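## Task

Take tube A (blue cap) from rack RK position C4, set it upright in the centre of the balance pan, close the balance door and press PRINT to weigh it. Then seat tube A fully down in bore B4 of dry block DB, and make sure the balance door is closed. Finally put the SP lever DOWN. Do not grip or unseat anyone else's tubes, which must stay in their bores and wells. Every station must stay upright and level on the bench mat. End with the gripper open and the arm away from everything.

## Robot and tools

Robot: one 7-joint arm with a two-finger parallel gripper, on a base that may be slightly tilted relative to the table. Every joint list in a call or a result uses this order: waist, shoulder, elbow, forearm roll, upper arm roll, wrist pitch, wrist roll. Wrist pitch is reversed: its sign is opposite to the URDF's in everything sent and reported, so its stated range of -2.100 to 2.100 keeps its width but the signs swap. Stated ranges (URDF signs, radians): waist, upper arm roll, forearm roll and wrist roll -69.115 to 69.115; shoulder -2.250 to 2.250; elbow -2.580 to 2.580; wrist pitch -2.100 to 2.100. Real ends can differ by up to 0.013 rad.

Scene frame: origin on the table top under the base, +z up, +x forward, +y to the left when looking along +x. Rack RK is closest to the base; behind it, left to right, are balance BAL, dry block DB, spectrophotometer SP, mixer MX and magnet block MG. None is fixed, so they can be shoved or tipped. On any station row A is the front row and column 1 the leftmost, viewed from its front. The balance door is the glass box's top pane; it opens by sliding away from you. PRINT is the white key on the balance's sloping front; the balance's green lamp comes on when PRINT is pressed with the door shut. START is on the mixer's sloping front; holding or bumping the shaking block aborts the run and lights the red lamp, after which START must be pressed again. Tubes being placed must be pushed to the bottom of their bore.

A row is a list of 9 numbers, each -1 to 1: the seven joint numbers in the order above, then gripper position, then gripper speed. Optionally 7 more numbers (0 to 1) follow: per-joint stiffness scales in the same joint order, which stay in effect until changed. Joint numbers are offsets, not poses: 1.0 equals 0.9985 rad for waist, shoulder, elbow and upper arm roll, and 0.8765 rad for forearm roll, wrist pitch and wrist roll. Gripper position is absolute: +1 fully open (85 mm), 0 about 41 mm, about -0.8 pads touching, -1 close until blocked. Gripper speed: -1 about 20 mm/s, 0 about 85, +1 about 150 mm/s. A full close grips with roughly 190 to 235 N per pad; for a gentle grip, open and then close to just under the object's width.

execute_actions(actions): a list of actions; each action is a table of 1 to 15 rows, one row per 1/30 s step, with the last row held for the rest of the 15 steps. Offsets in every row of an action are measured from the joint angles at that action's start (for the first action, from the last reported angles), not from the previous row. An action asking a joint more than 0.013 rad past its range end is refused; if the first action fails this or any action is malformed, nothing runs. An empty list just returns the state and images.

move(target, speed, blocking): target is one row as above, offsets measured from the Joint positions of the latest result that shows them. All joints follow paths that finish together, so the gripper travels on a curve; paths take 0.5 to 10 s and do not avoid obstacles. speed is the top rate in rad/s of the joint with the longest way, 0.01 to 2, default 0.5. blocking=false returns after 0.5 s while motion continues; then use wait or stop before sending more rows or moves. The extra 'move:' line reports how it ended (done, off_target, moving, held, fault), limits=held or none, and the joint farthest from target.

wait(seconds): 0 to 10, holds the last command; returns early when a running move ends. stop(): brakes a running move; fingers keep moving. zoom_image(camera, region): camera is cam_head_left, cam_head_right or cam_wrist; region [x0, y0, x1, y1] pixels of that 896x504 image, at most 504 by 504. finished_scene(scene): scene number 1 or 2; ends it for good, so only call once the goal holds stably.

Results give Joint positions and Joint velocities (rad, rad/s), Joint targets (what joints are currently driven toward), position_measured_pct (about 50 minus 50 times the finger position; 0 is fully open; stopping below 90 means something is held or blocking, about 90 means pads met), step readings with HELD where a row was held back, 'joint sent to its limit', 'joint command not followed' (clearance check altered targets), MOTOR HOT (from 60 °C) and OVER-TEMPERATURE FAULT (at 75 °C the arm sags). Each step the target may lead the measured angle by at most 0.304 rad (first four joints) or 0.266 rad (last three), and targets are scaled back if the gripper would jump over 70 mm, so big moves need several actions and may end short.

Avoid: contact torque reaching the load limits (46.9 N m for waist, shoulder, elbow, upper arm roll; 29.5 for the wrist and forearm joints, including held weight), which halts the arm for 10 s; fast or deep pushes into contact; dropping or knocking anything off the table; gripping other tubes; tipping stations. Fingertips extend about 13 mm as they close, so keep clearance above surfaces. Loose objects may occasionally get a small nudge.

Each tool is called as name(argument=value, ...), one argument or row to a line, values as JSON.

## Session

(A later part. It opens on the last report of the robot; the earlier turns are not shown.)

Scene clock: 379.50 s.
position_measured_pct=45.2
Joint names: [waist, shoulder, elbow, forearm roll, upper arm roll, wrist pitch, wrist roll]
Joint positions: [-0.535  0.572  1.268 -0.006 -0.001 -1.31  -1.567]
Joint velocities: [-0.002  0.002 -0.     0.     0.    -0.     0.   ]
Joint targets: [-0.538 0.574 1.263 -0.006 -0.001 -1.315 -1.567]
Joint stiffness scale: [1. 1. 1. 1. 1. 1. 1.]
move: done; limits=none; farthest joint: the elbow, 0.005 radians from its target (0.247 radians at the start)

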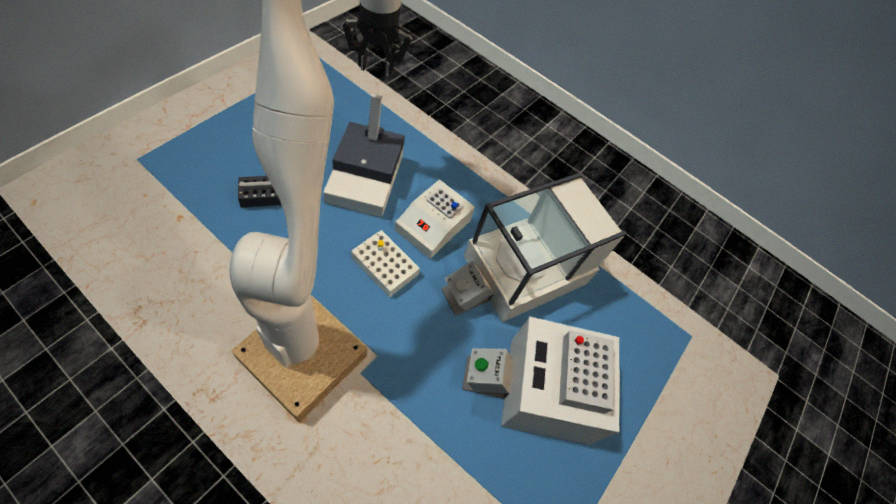

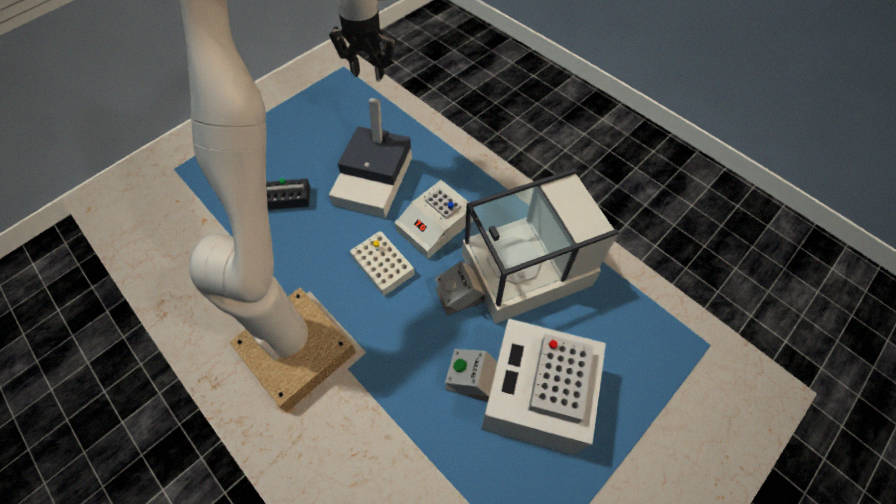

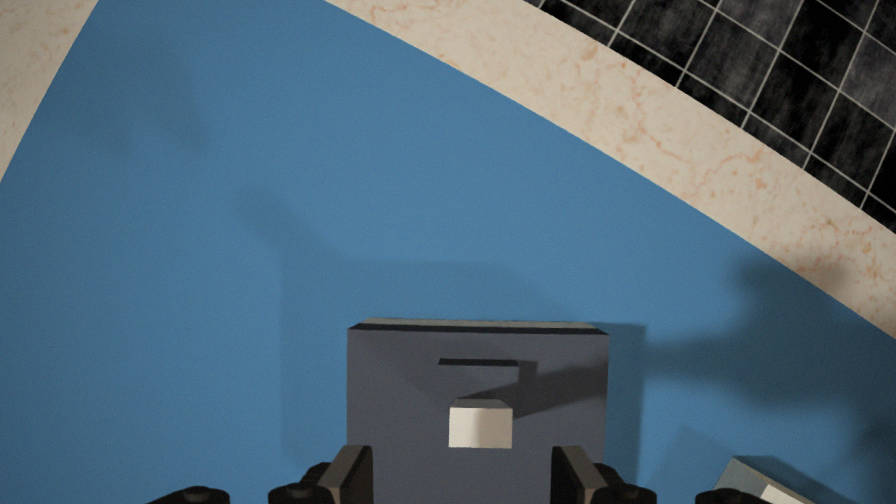

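move(
  target=[0.012,0.086,0.127,0,0,0.238,0,0.1,0],
  speed=0.15,
)

move(
  target=[0,0,0,0,0,0,0,-0.45,-0.5],
)

Scene clock: 384.03 s.
position_measured_pct=45.2
Joint names: [waist, shoulder, elbow, forearm roll, upper arm roll, wrist pitch, wrist roll]
Joint positions: [-0.526  0.656  1.39  -0.006 -0.001 -1.107 -1.567]
Joint velocities: [0.001 0.002 0.    0.    0.001 0.001 0.   ]
Joint targets: [-0.523 0.658 1.395 -0.006 -0.001 -1.101 -1.567]
Joint stiffness scale: [1. 1. 1. 1. 1. 1. 1.]
move: done; limits=none; farthest joint: the wrist pitch, 0.005 radians from its target (0.209 radians at the start)

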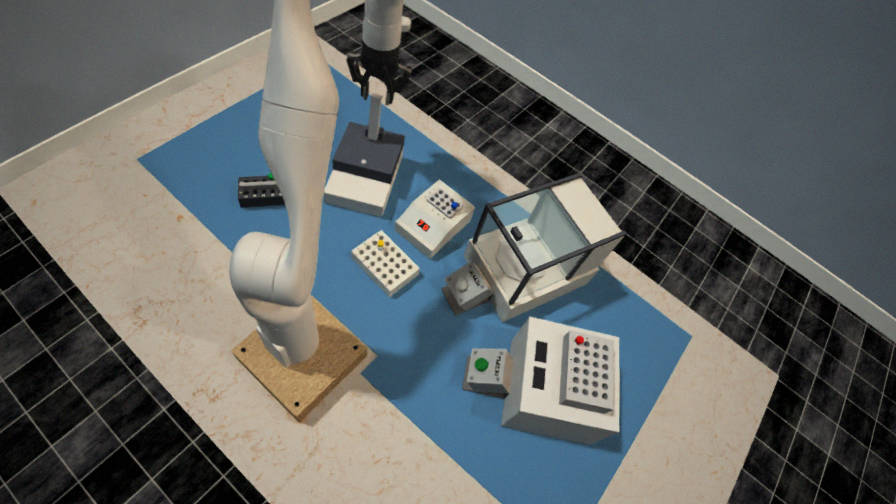

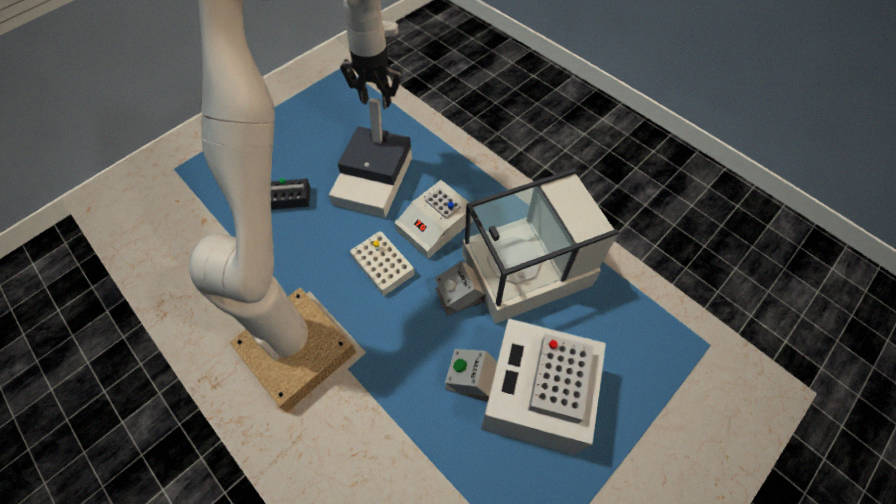

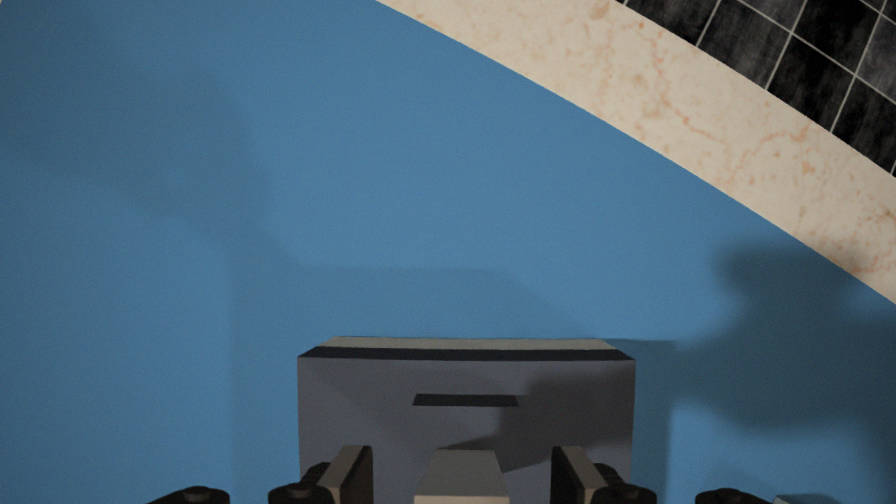

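Scene clock: 384.77 s.
position_measured_pct=69.4
Joint names: [waist, shoulder, elbow, forearm roll, upper arm roll, wrist pitch, wrist roll]
Joint positions: [-0.526  0.656  1.39  -0.006 -0.001 -1.107 -1.567]
Joint velocities: [ 0.002 -0.001  0.     0.001  0.    -0.    -0.   ]
Joint targets: [-0.526 0.656 1.390 -0.006 -0.001 -1.107 -1.567]
Joint stiffness scale: [1. 1. 1. 1. 1. 1. 1.]
move: done; limits=none; farthest joint: the waist, 0.000 radians from its target (0.000 radians at the start)

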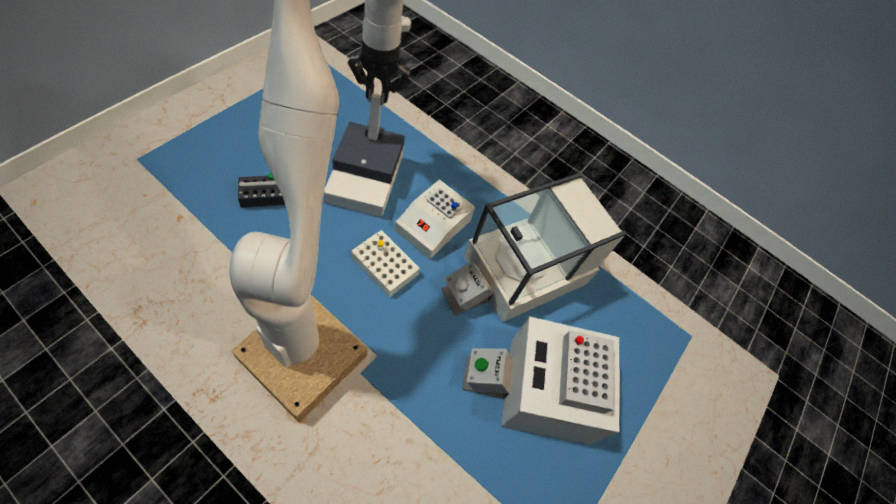

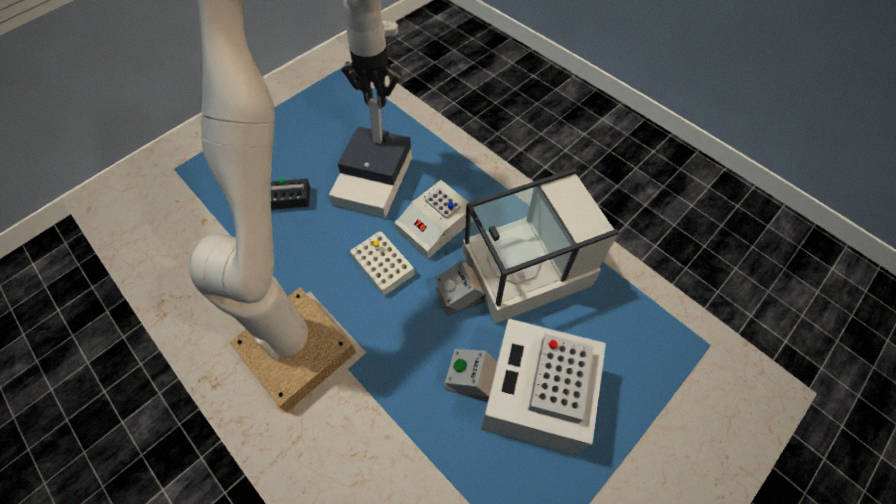

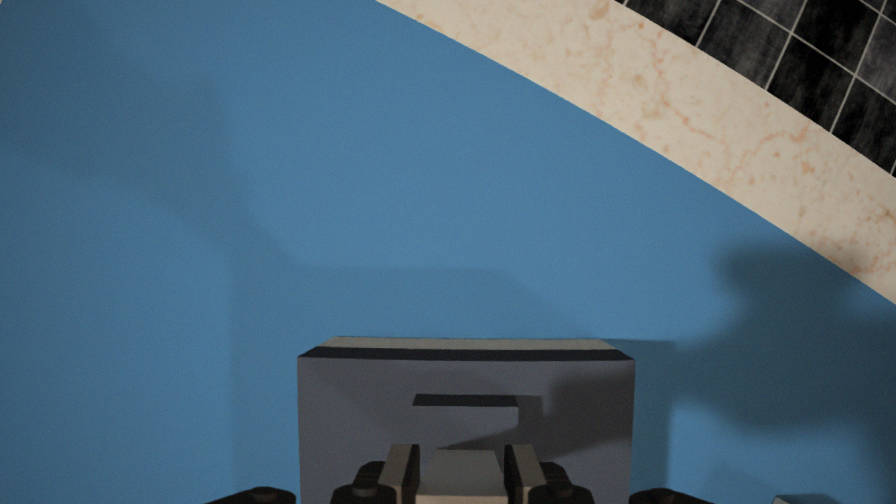

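move(
  target=[0,-0.118,0.262,0,0,0.175,0,-0.45,0],
  speed=0.12,
)

move(
  target=[0,-0.011,0.179,0,0,0.194,0,-0.45,0],
  speed=0.12,
)

Scene clock: 393.10 s.
position_measured_pct=69.4
Joint names: [waist, shoulder, elbow, forearm roll, upper arm roll, wrist pitch, wrist roll]
Joint positions: [-0.527  0.535  1.641 -0.006 -0.001 -0.952 -1.567]
Joint velocities: [-0.     0.001  0.001  0.001 -0.     0.002  0.   ]
Joint targets: [-0.526 0.538 1.652 -0.006 -0.001 -0.953 -1.567]
Joint stiffness scale: [1. 1. 1. 1. 1. 1. 1.]
move: done; limits=none; farthest joint: the elbow, 0.010 radians from its target (0.261 radians at the start)

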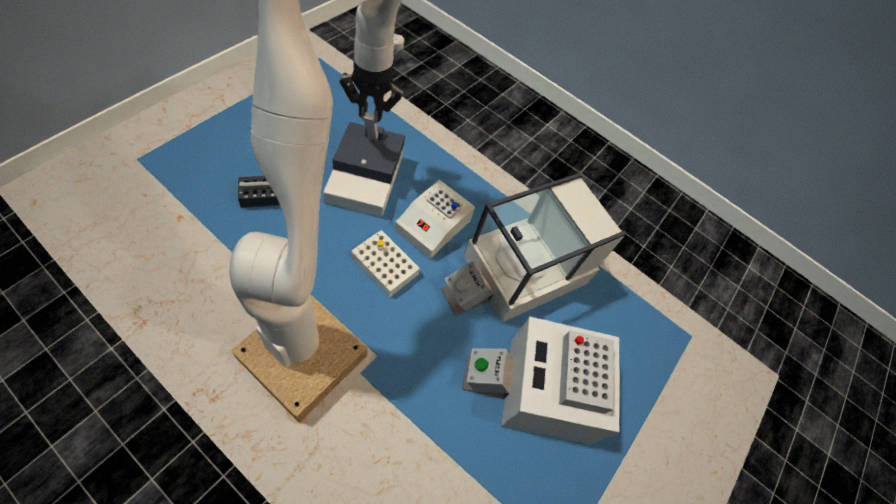

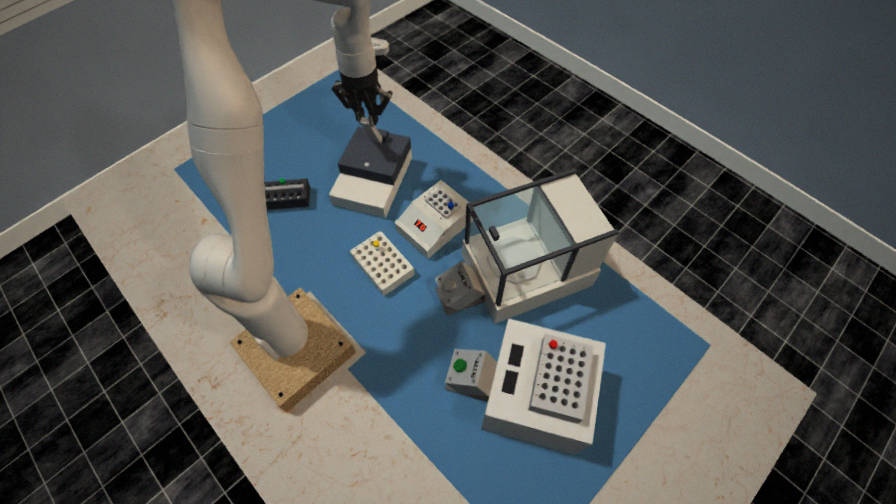

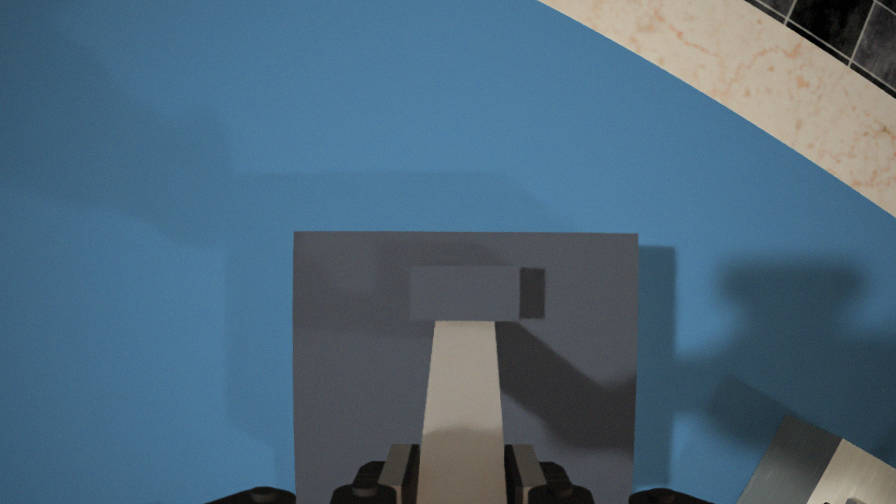

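Scene clock: 394.97 s.
position_measured_pct=69.4
Joint names: [waist, shoulder, elbow, forearm roll, upper arm roll, wrist pitch, wrist roll]
Joint positions: [-0.528  0.514  1.819 -0.006 -0.002 -0.802 -1.567]
Joint velocities: [ 0.     0.001  0.    -0.001 -0.     0.001 -0.001]
Joint targets: [-0.527 0.524 1.820 -0.006 -0.001 -0.782 -1.567]
Joint stiffness scale: [1. 1. 1. 1. 1. 1. 1.]
move: off_target; limits=none; farthest joint: the wrist pitch, 0.020 radians from its target (0.170 radians at the start)

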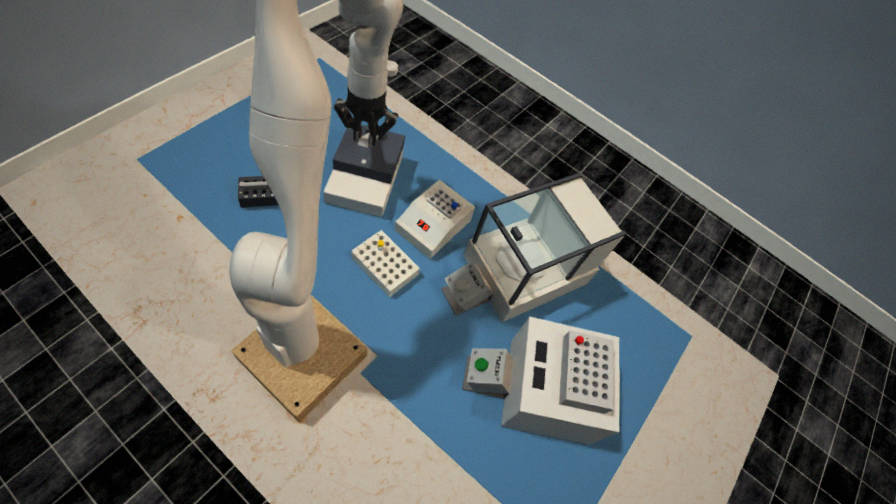

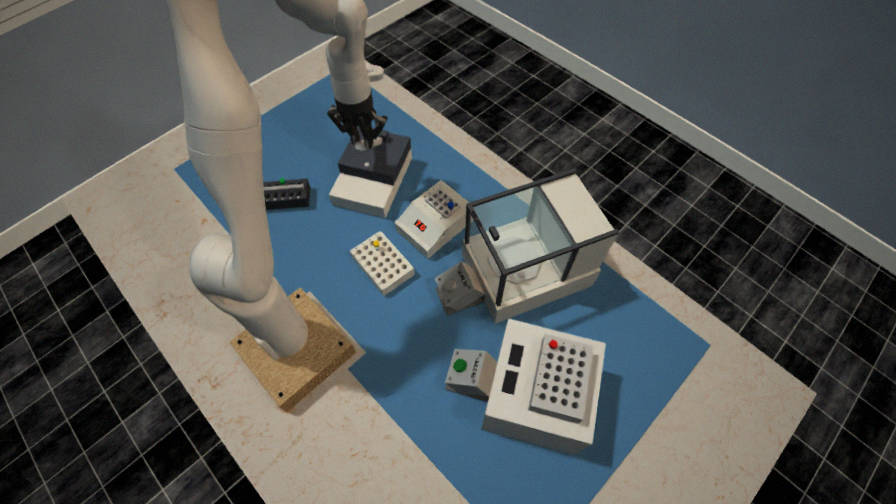

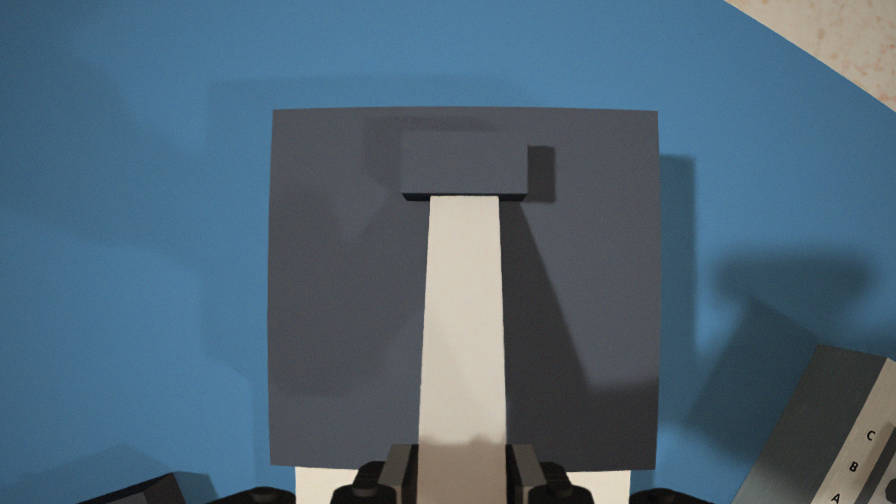

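move(
  target=[0,0.064,0.115,0,0,0.188,0,-0.45,0],
  speed=0.1,
)

move(
  target=[0,0,0,0,0,0,0,0.1,-0.5],
)

move(
  target=[0,-0.3,-0.35,0,0,-0.74,0,0.1,0],
  speed=0.4,
)

Scene clock: 402.33 s.
position_measured_pct=69.4
Joint names: [waist, shoulder, elbow, forearm roll, upper arm roll, wrist pitch, wrist roll]
Joint positions: [-0.53   0.571  1.926 -0.006 -0.004 -0.64  -1.567]
Joint velocities: [ 0.001  0.001  0.001 -0.001 -0.     0.001 -0.   ]
Joint targets: [-0.528 0.578 1.933 -0.006 -0.002 -0.637 -1.567]
Joint stiffness scale: [1. 1. 1. 1. 1. 1. 1.]
move: done; limits=none; farthest joint: the elbow, 0.008 radians from its target (0.115 radians at the start)

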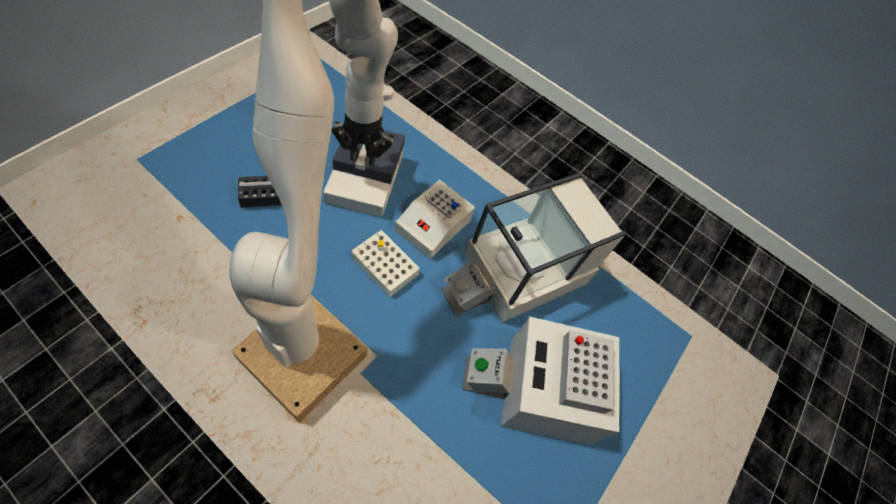

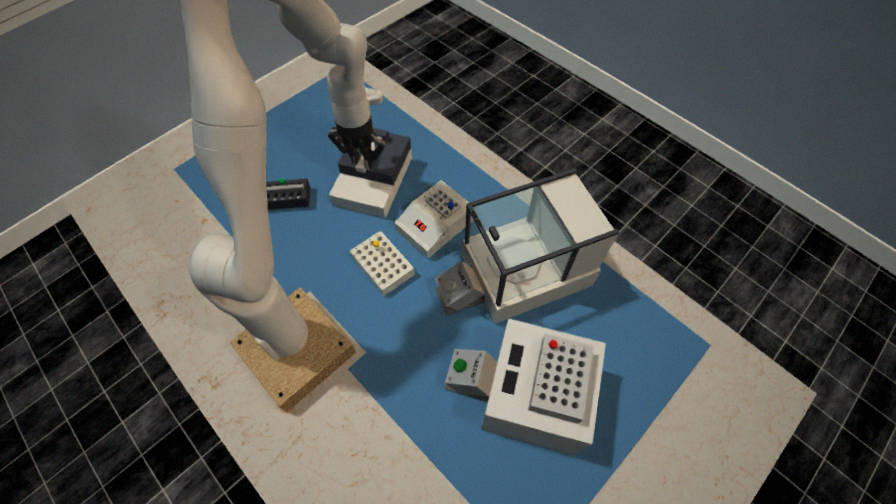

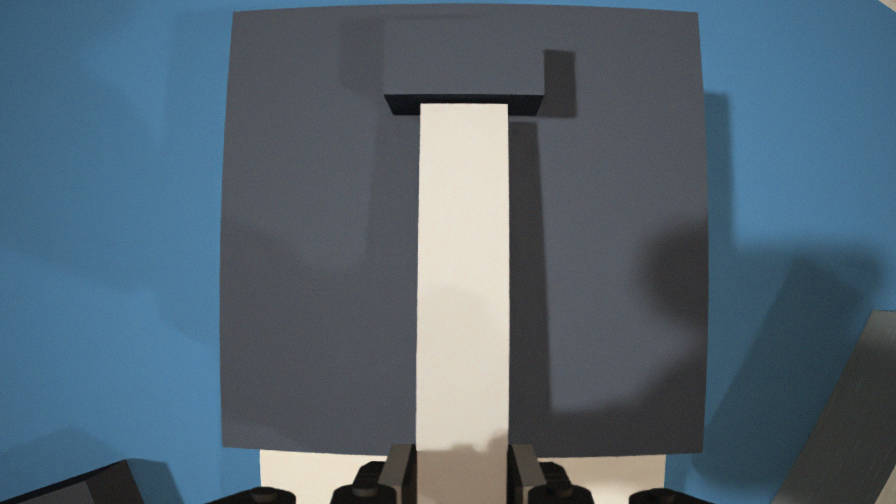

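Scene clock: 403.13 s.
position_measured_pct=45.2
Joint names: [waist, shoulder, elbow, forearm roll, upper arm roll, wrist pitch, wrist roll]
Joint positions: [-0.53   0.571  1.926 -0.006 -0.004 -0.64  -1.567]
Joint velocities: [-0.001  0.001 -0.    -0.001  0.     0.001  0.   ]
Joint targets: [-0.530 0.571 1.926 -0.006 -0.004 -0.640 -1.567]
Joint stiffness scale: [1. 1. 1. 1. 1. 1. 1.]
move: done; limits=none; farthest joint: the waist, 0.000 radians from its target (0.000 radians at the start)

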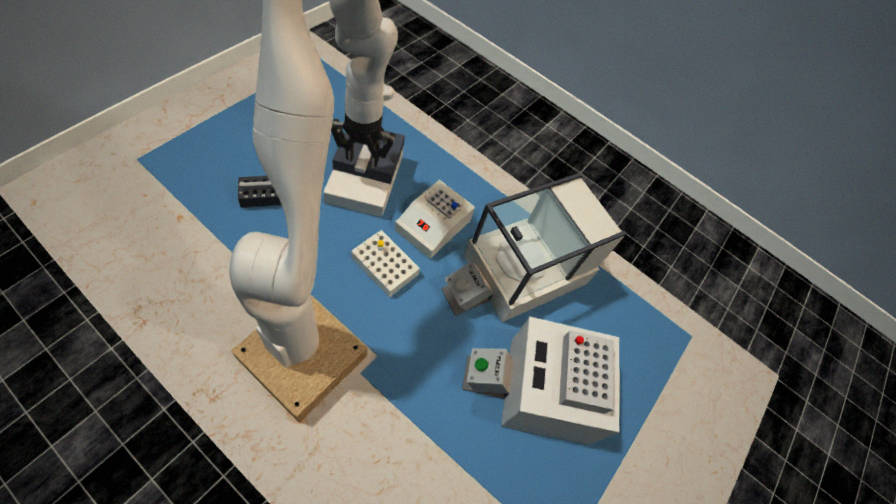

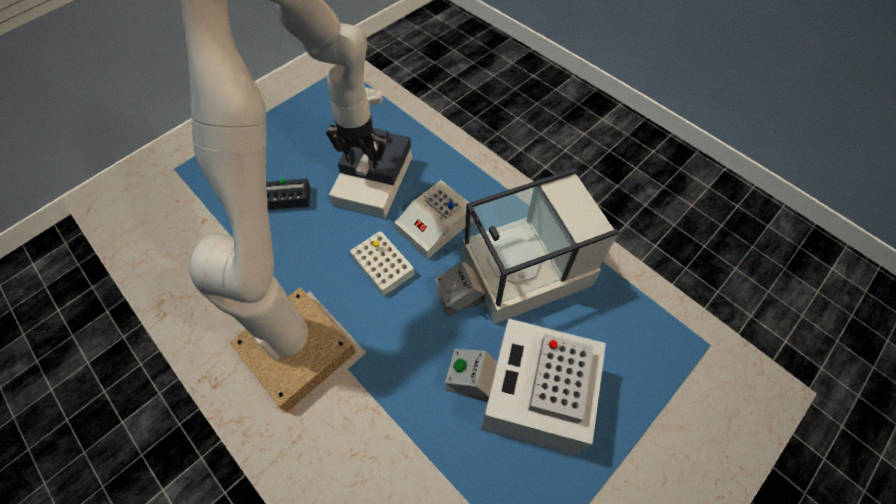

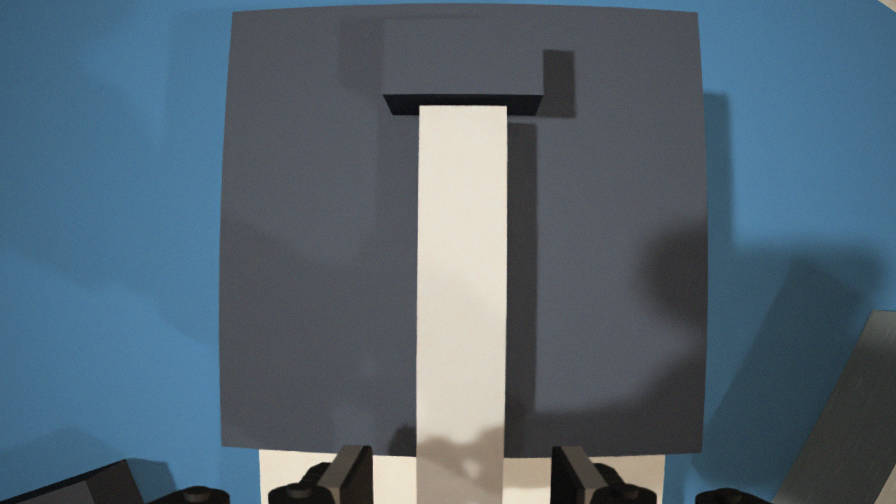

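Scene clock: 405.30 s.
position_measured_pct=45.2
Joint names: [waist, shoulder, elbow, forearm roll, upper arm roll, wrist pitch, wrist roll]
Joint positions: [-0.53   0.274  1.581 -0.006 -0.004 -1.283 -1.567]
Joint velocities: [-0.001 -0.001 -0.     0.     0.     0.     0.   ]
Joint targets: [-0.530 0.271 1.576 -0.006 -0.004 -1.288 -1.567]
Joint stiffness scale: [1. 1. 1. 1. 1. 1. 1.]
move: done; limits=none; farthest joint: the wrist pitch, 0.006 radians from its target (0.649 radians at the start)

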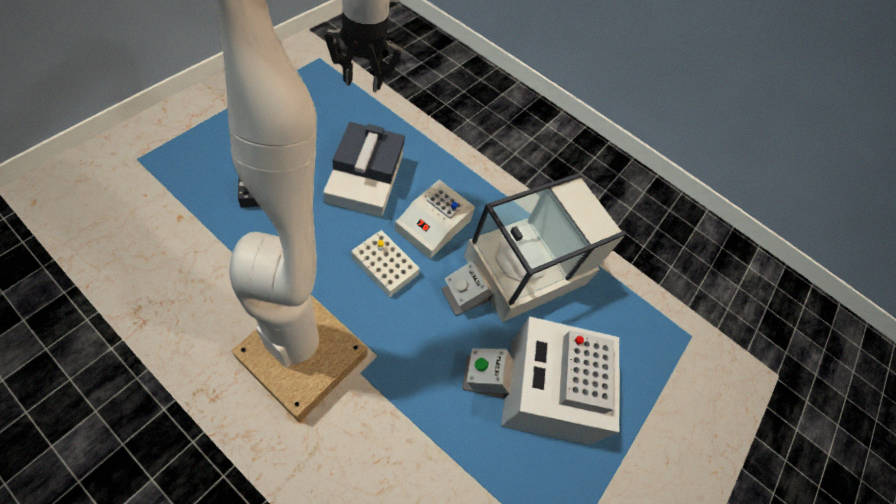

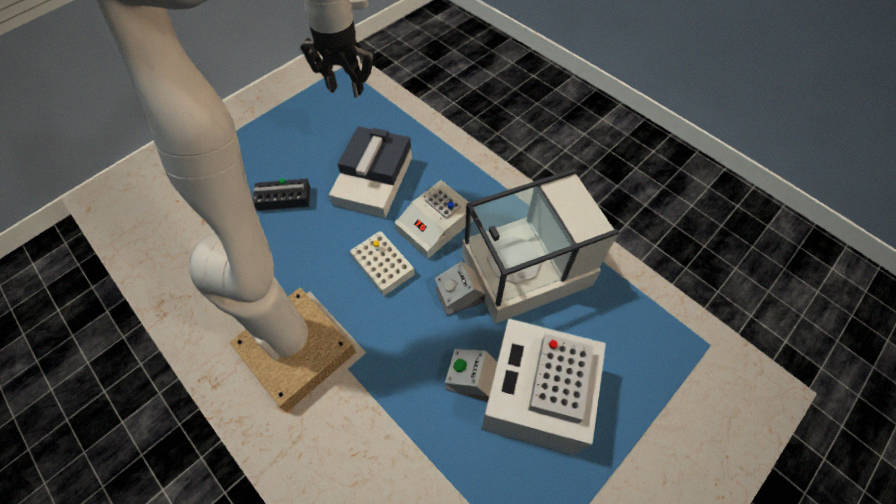

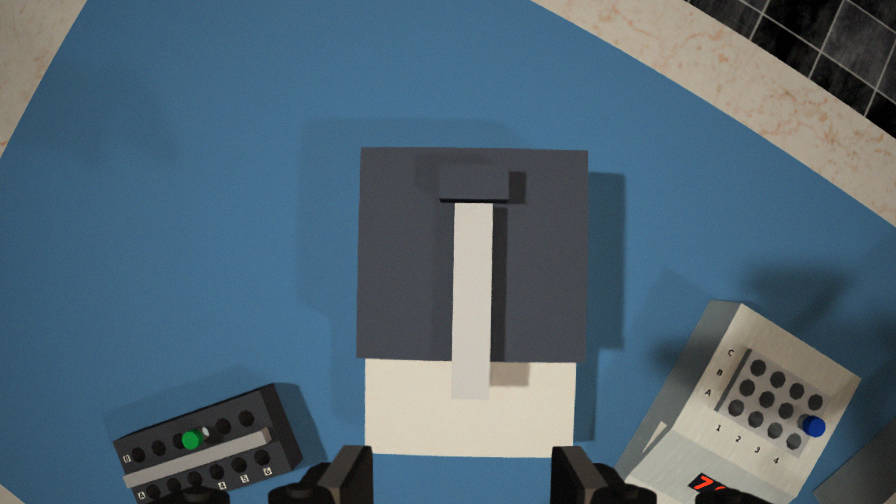

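finished_scene(
  scene=2,
)

The scene is finished: the task was done.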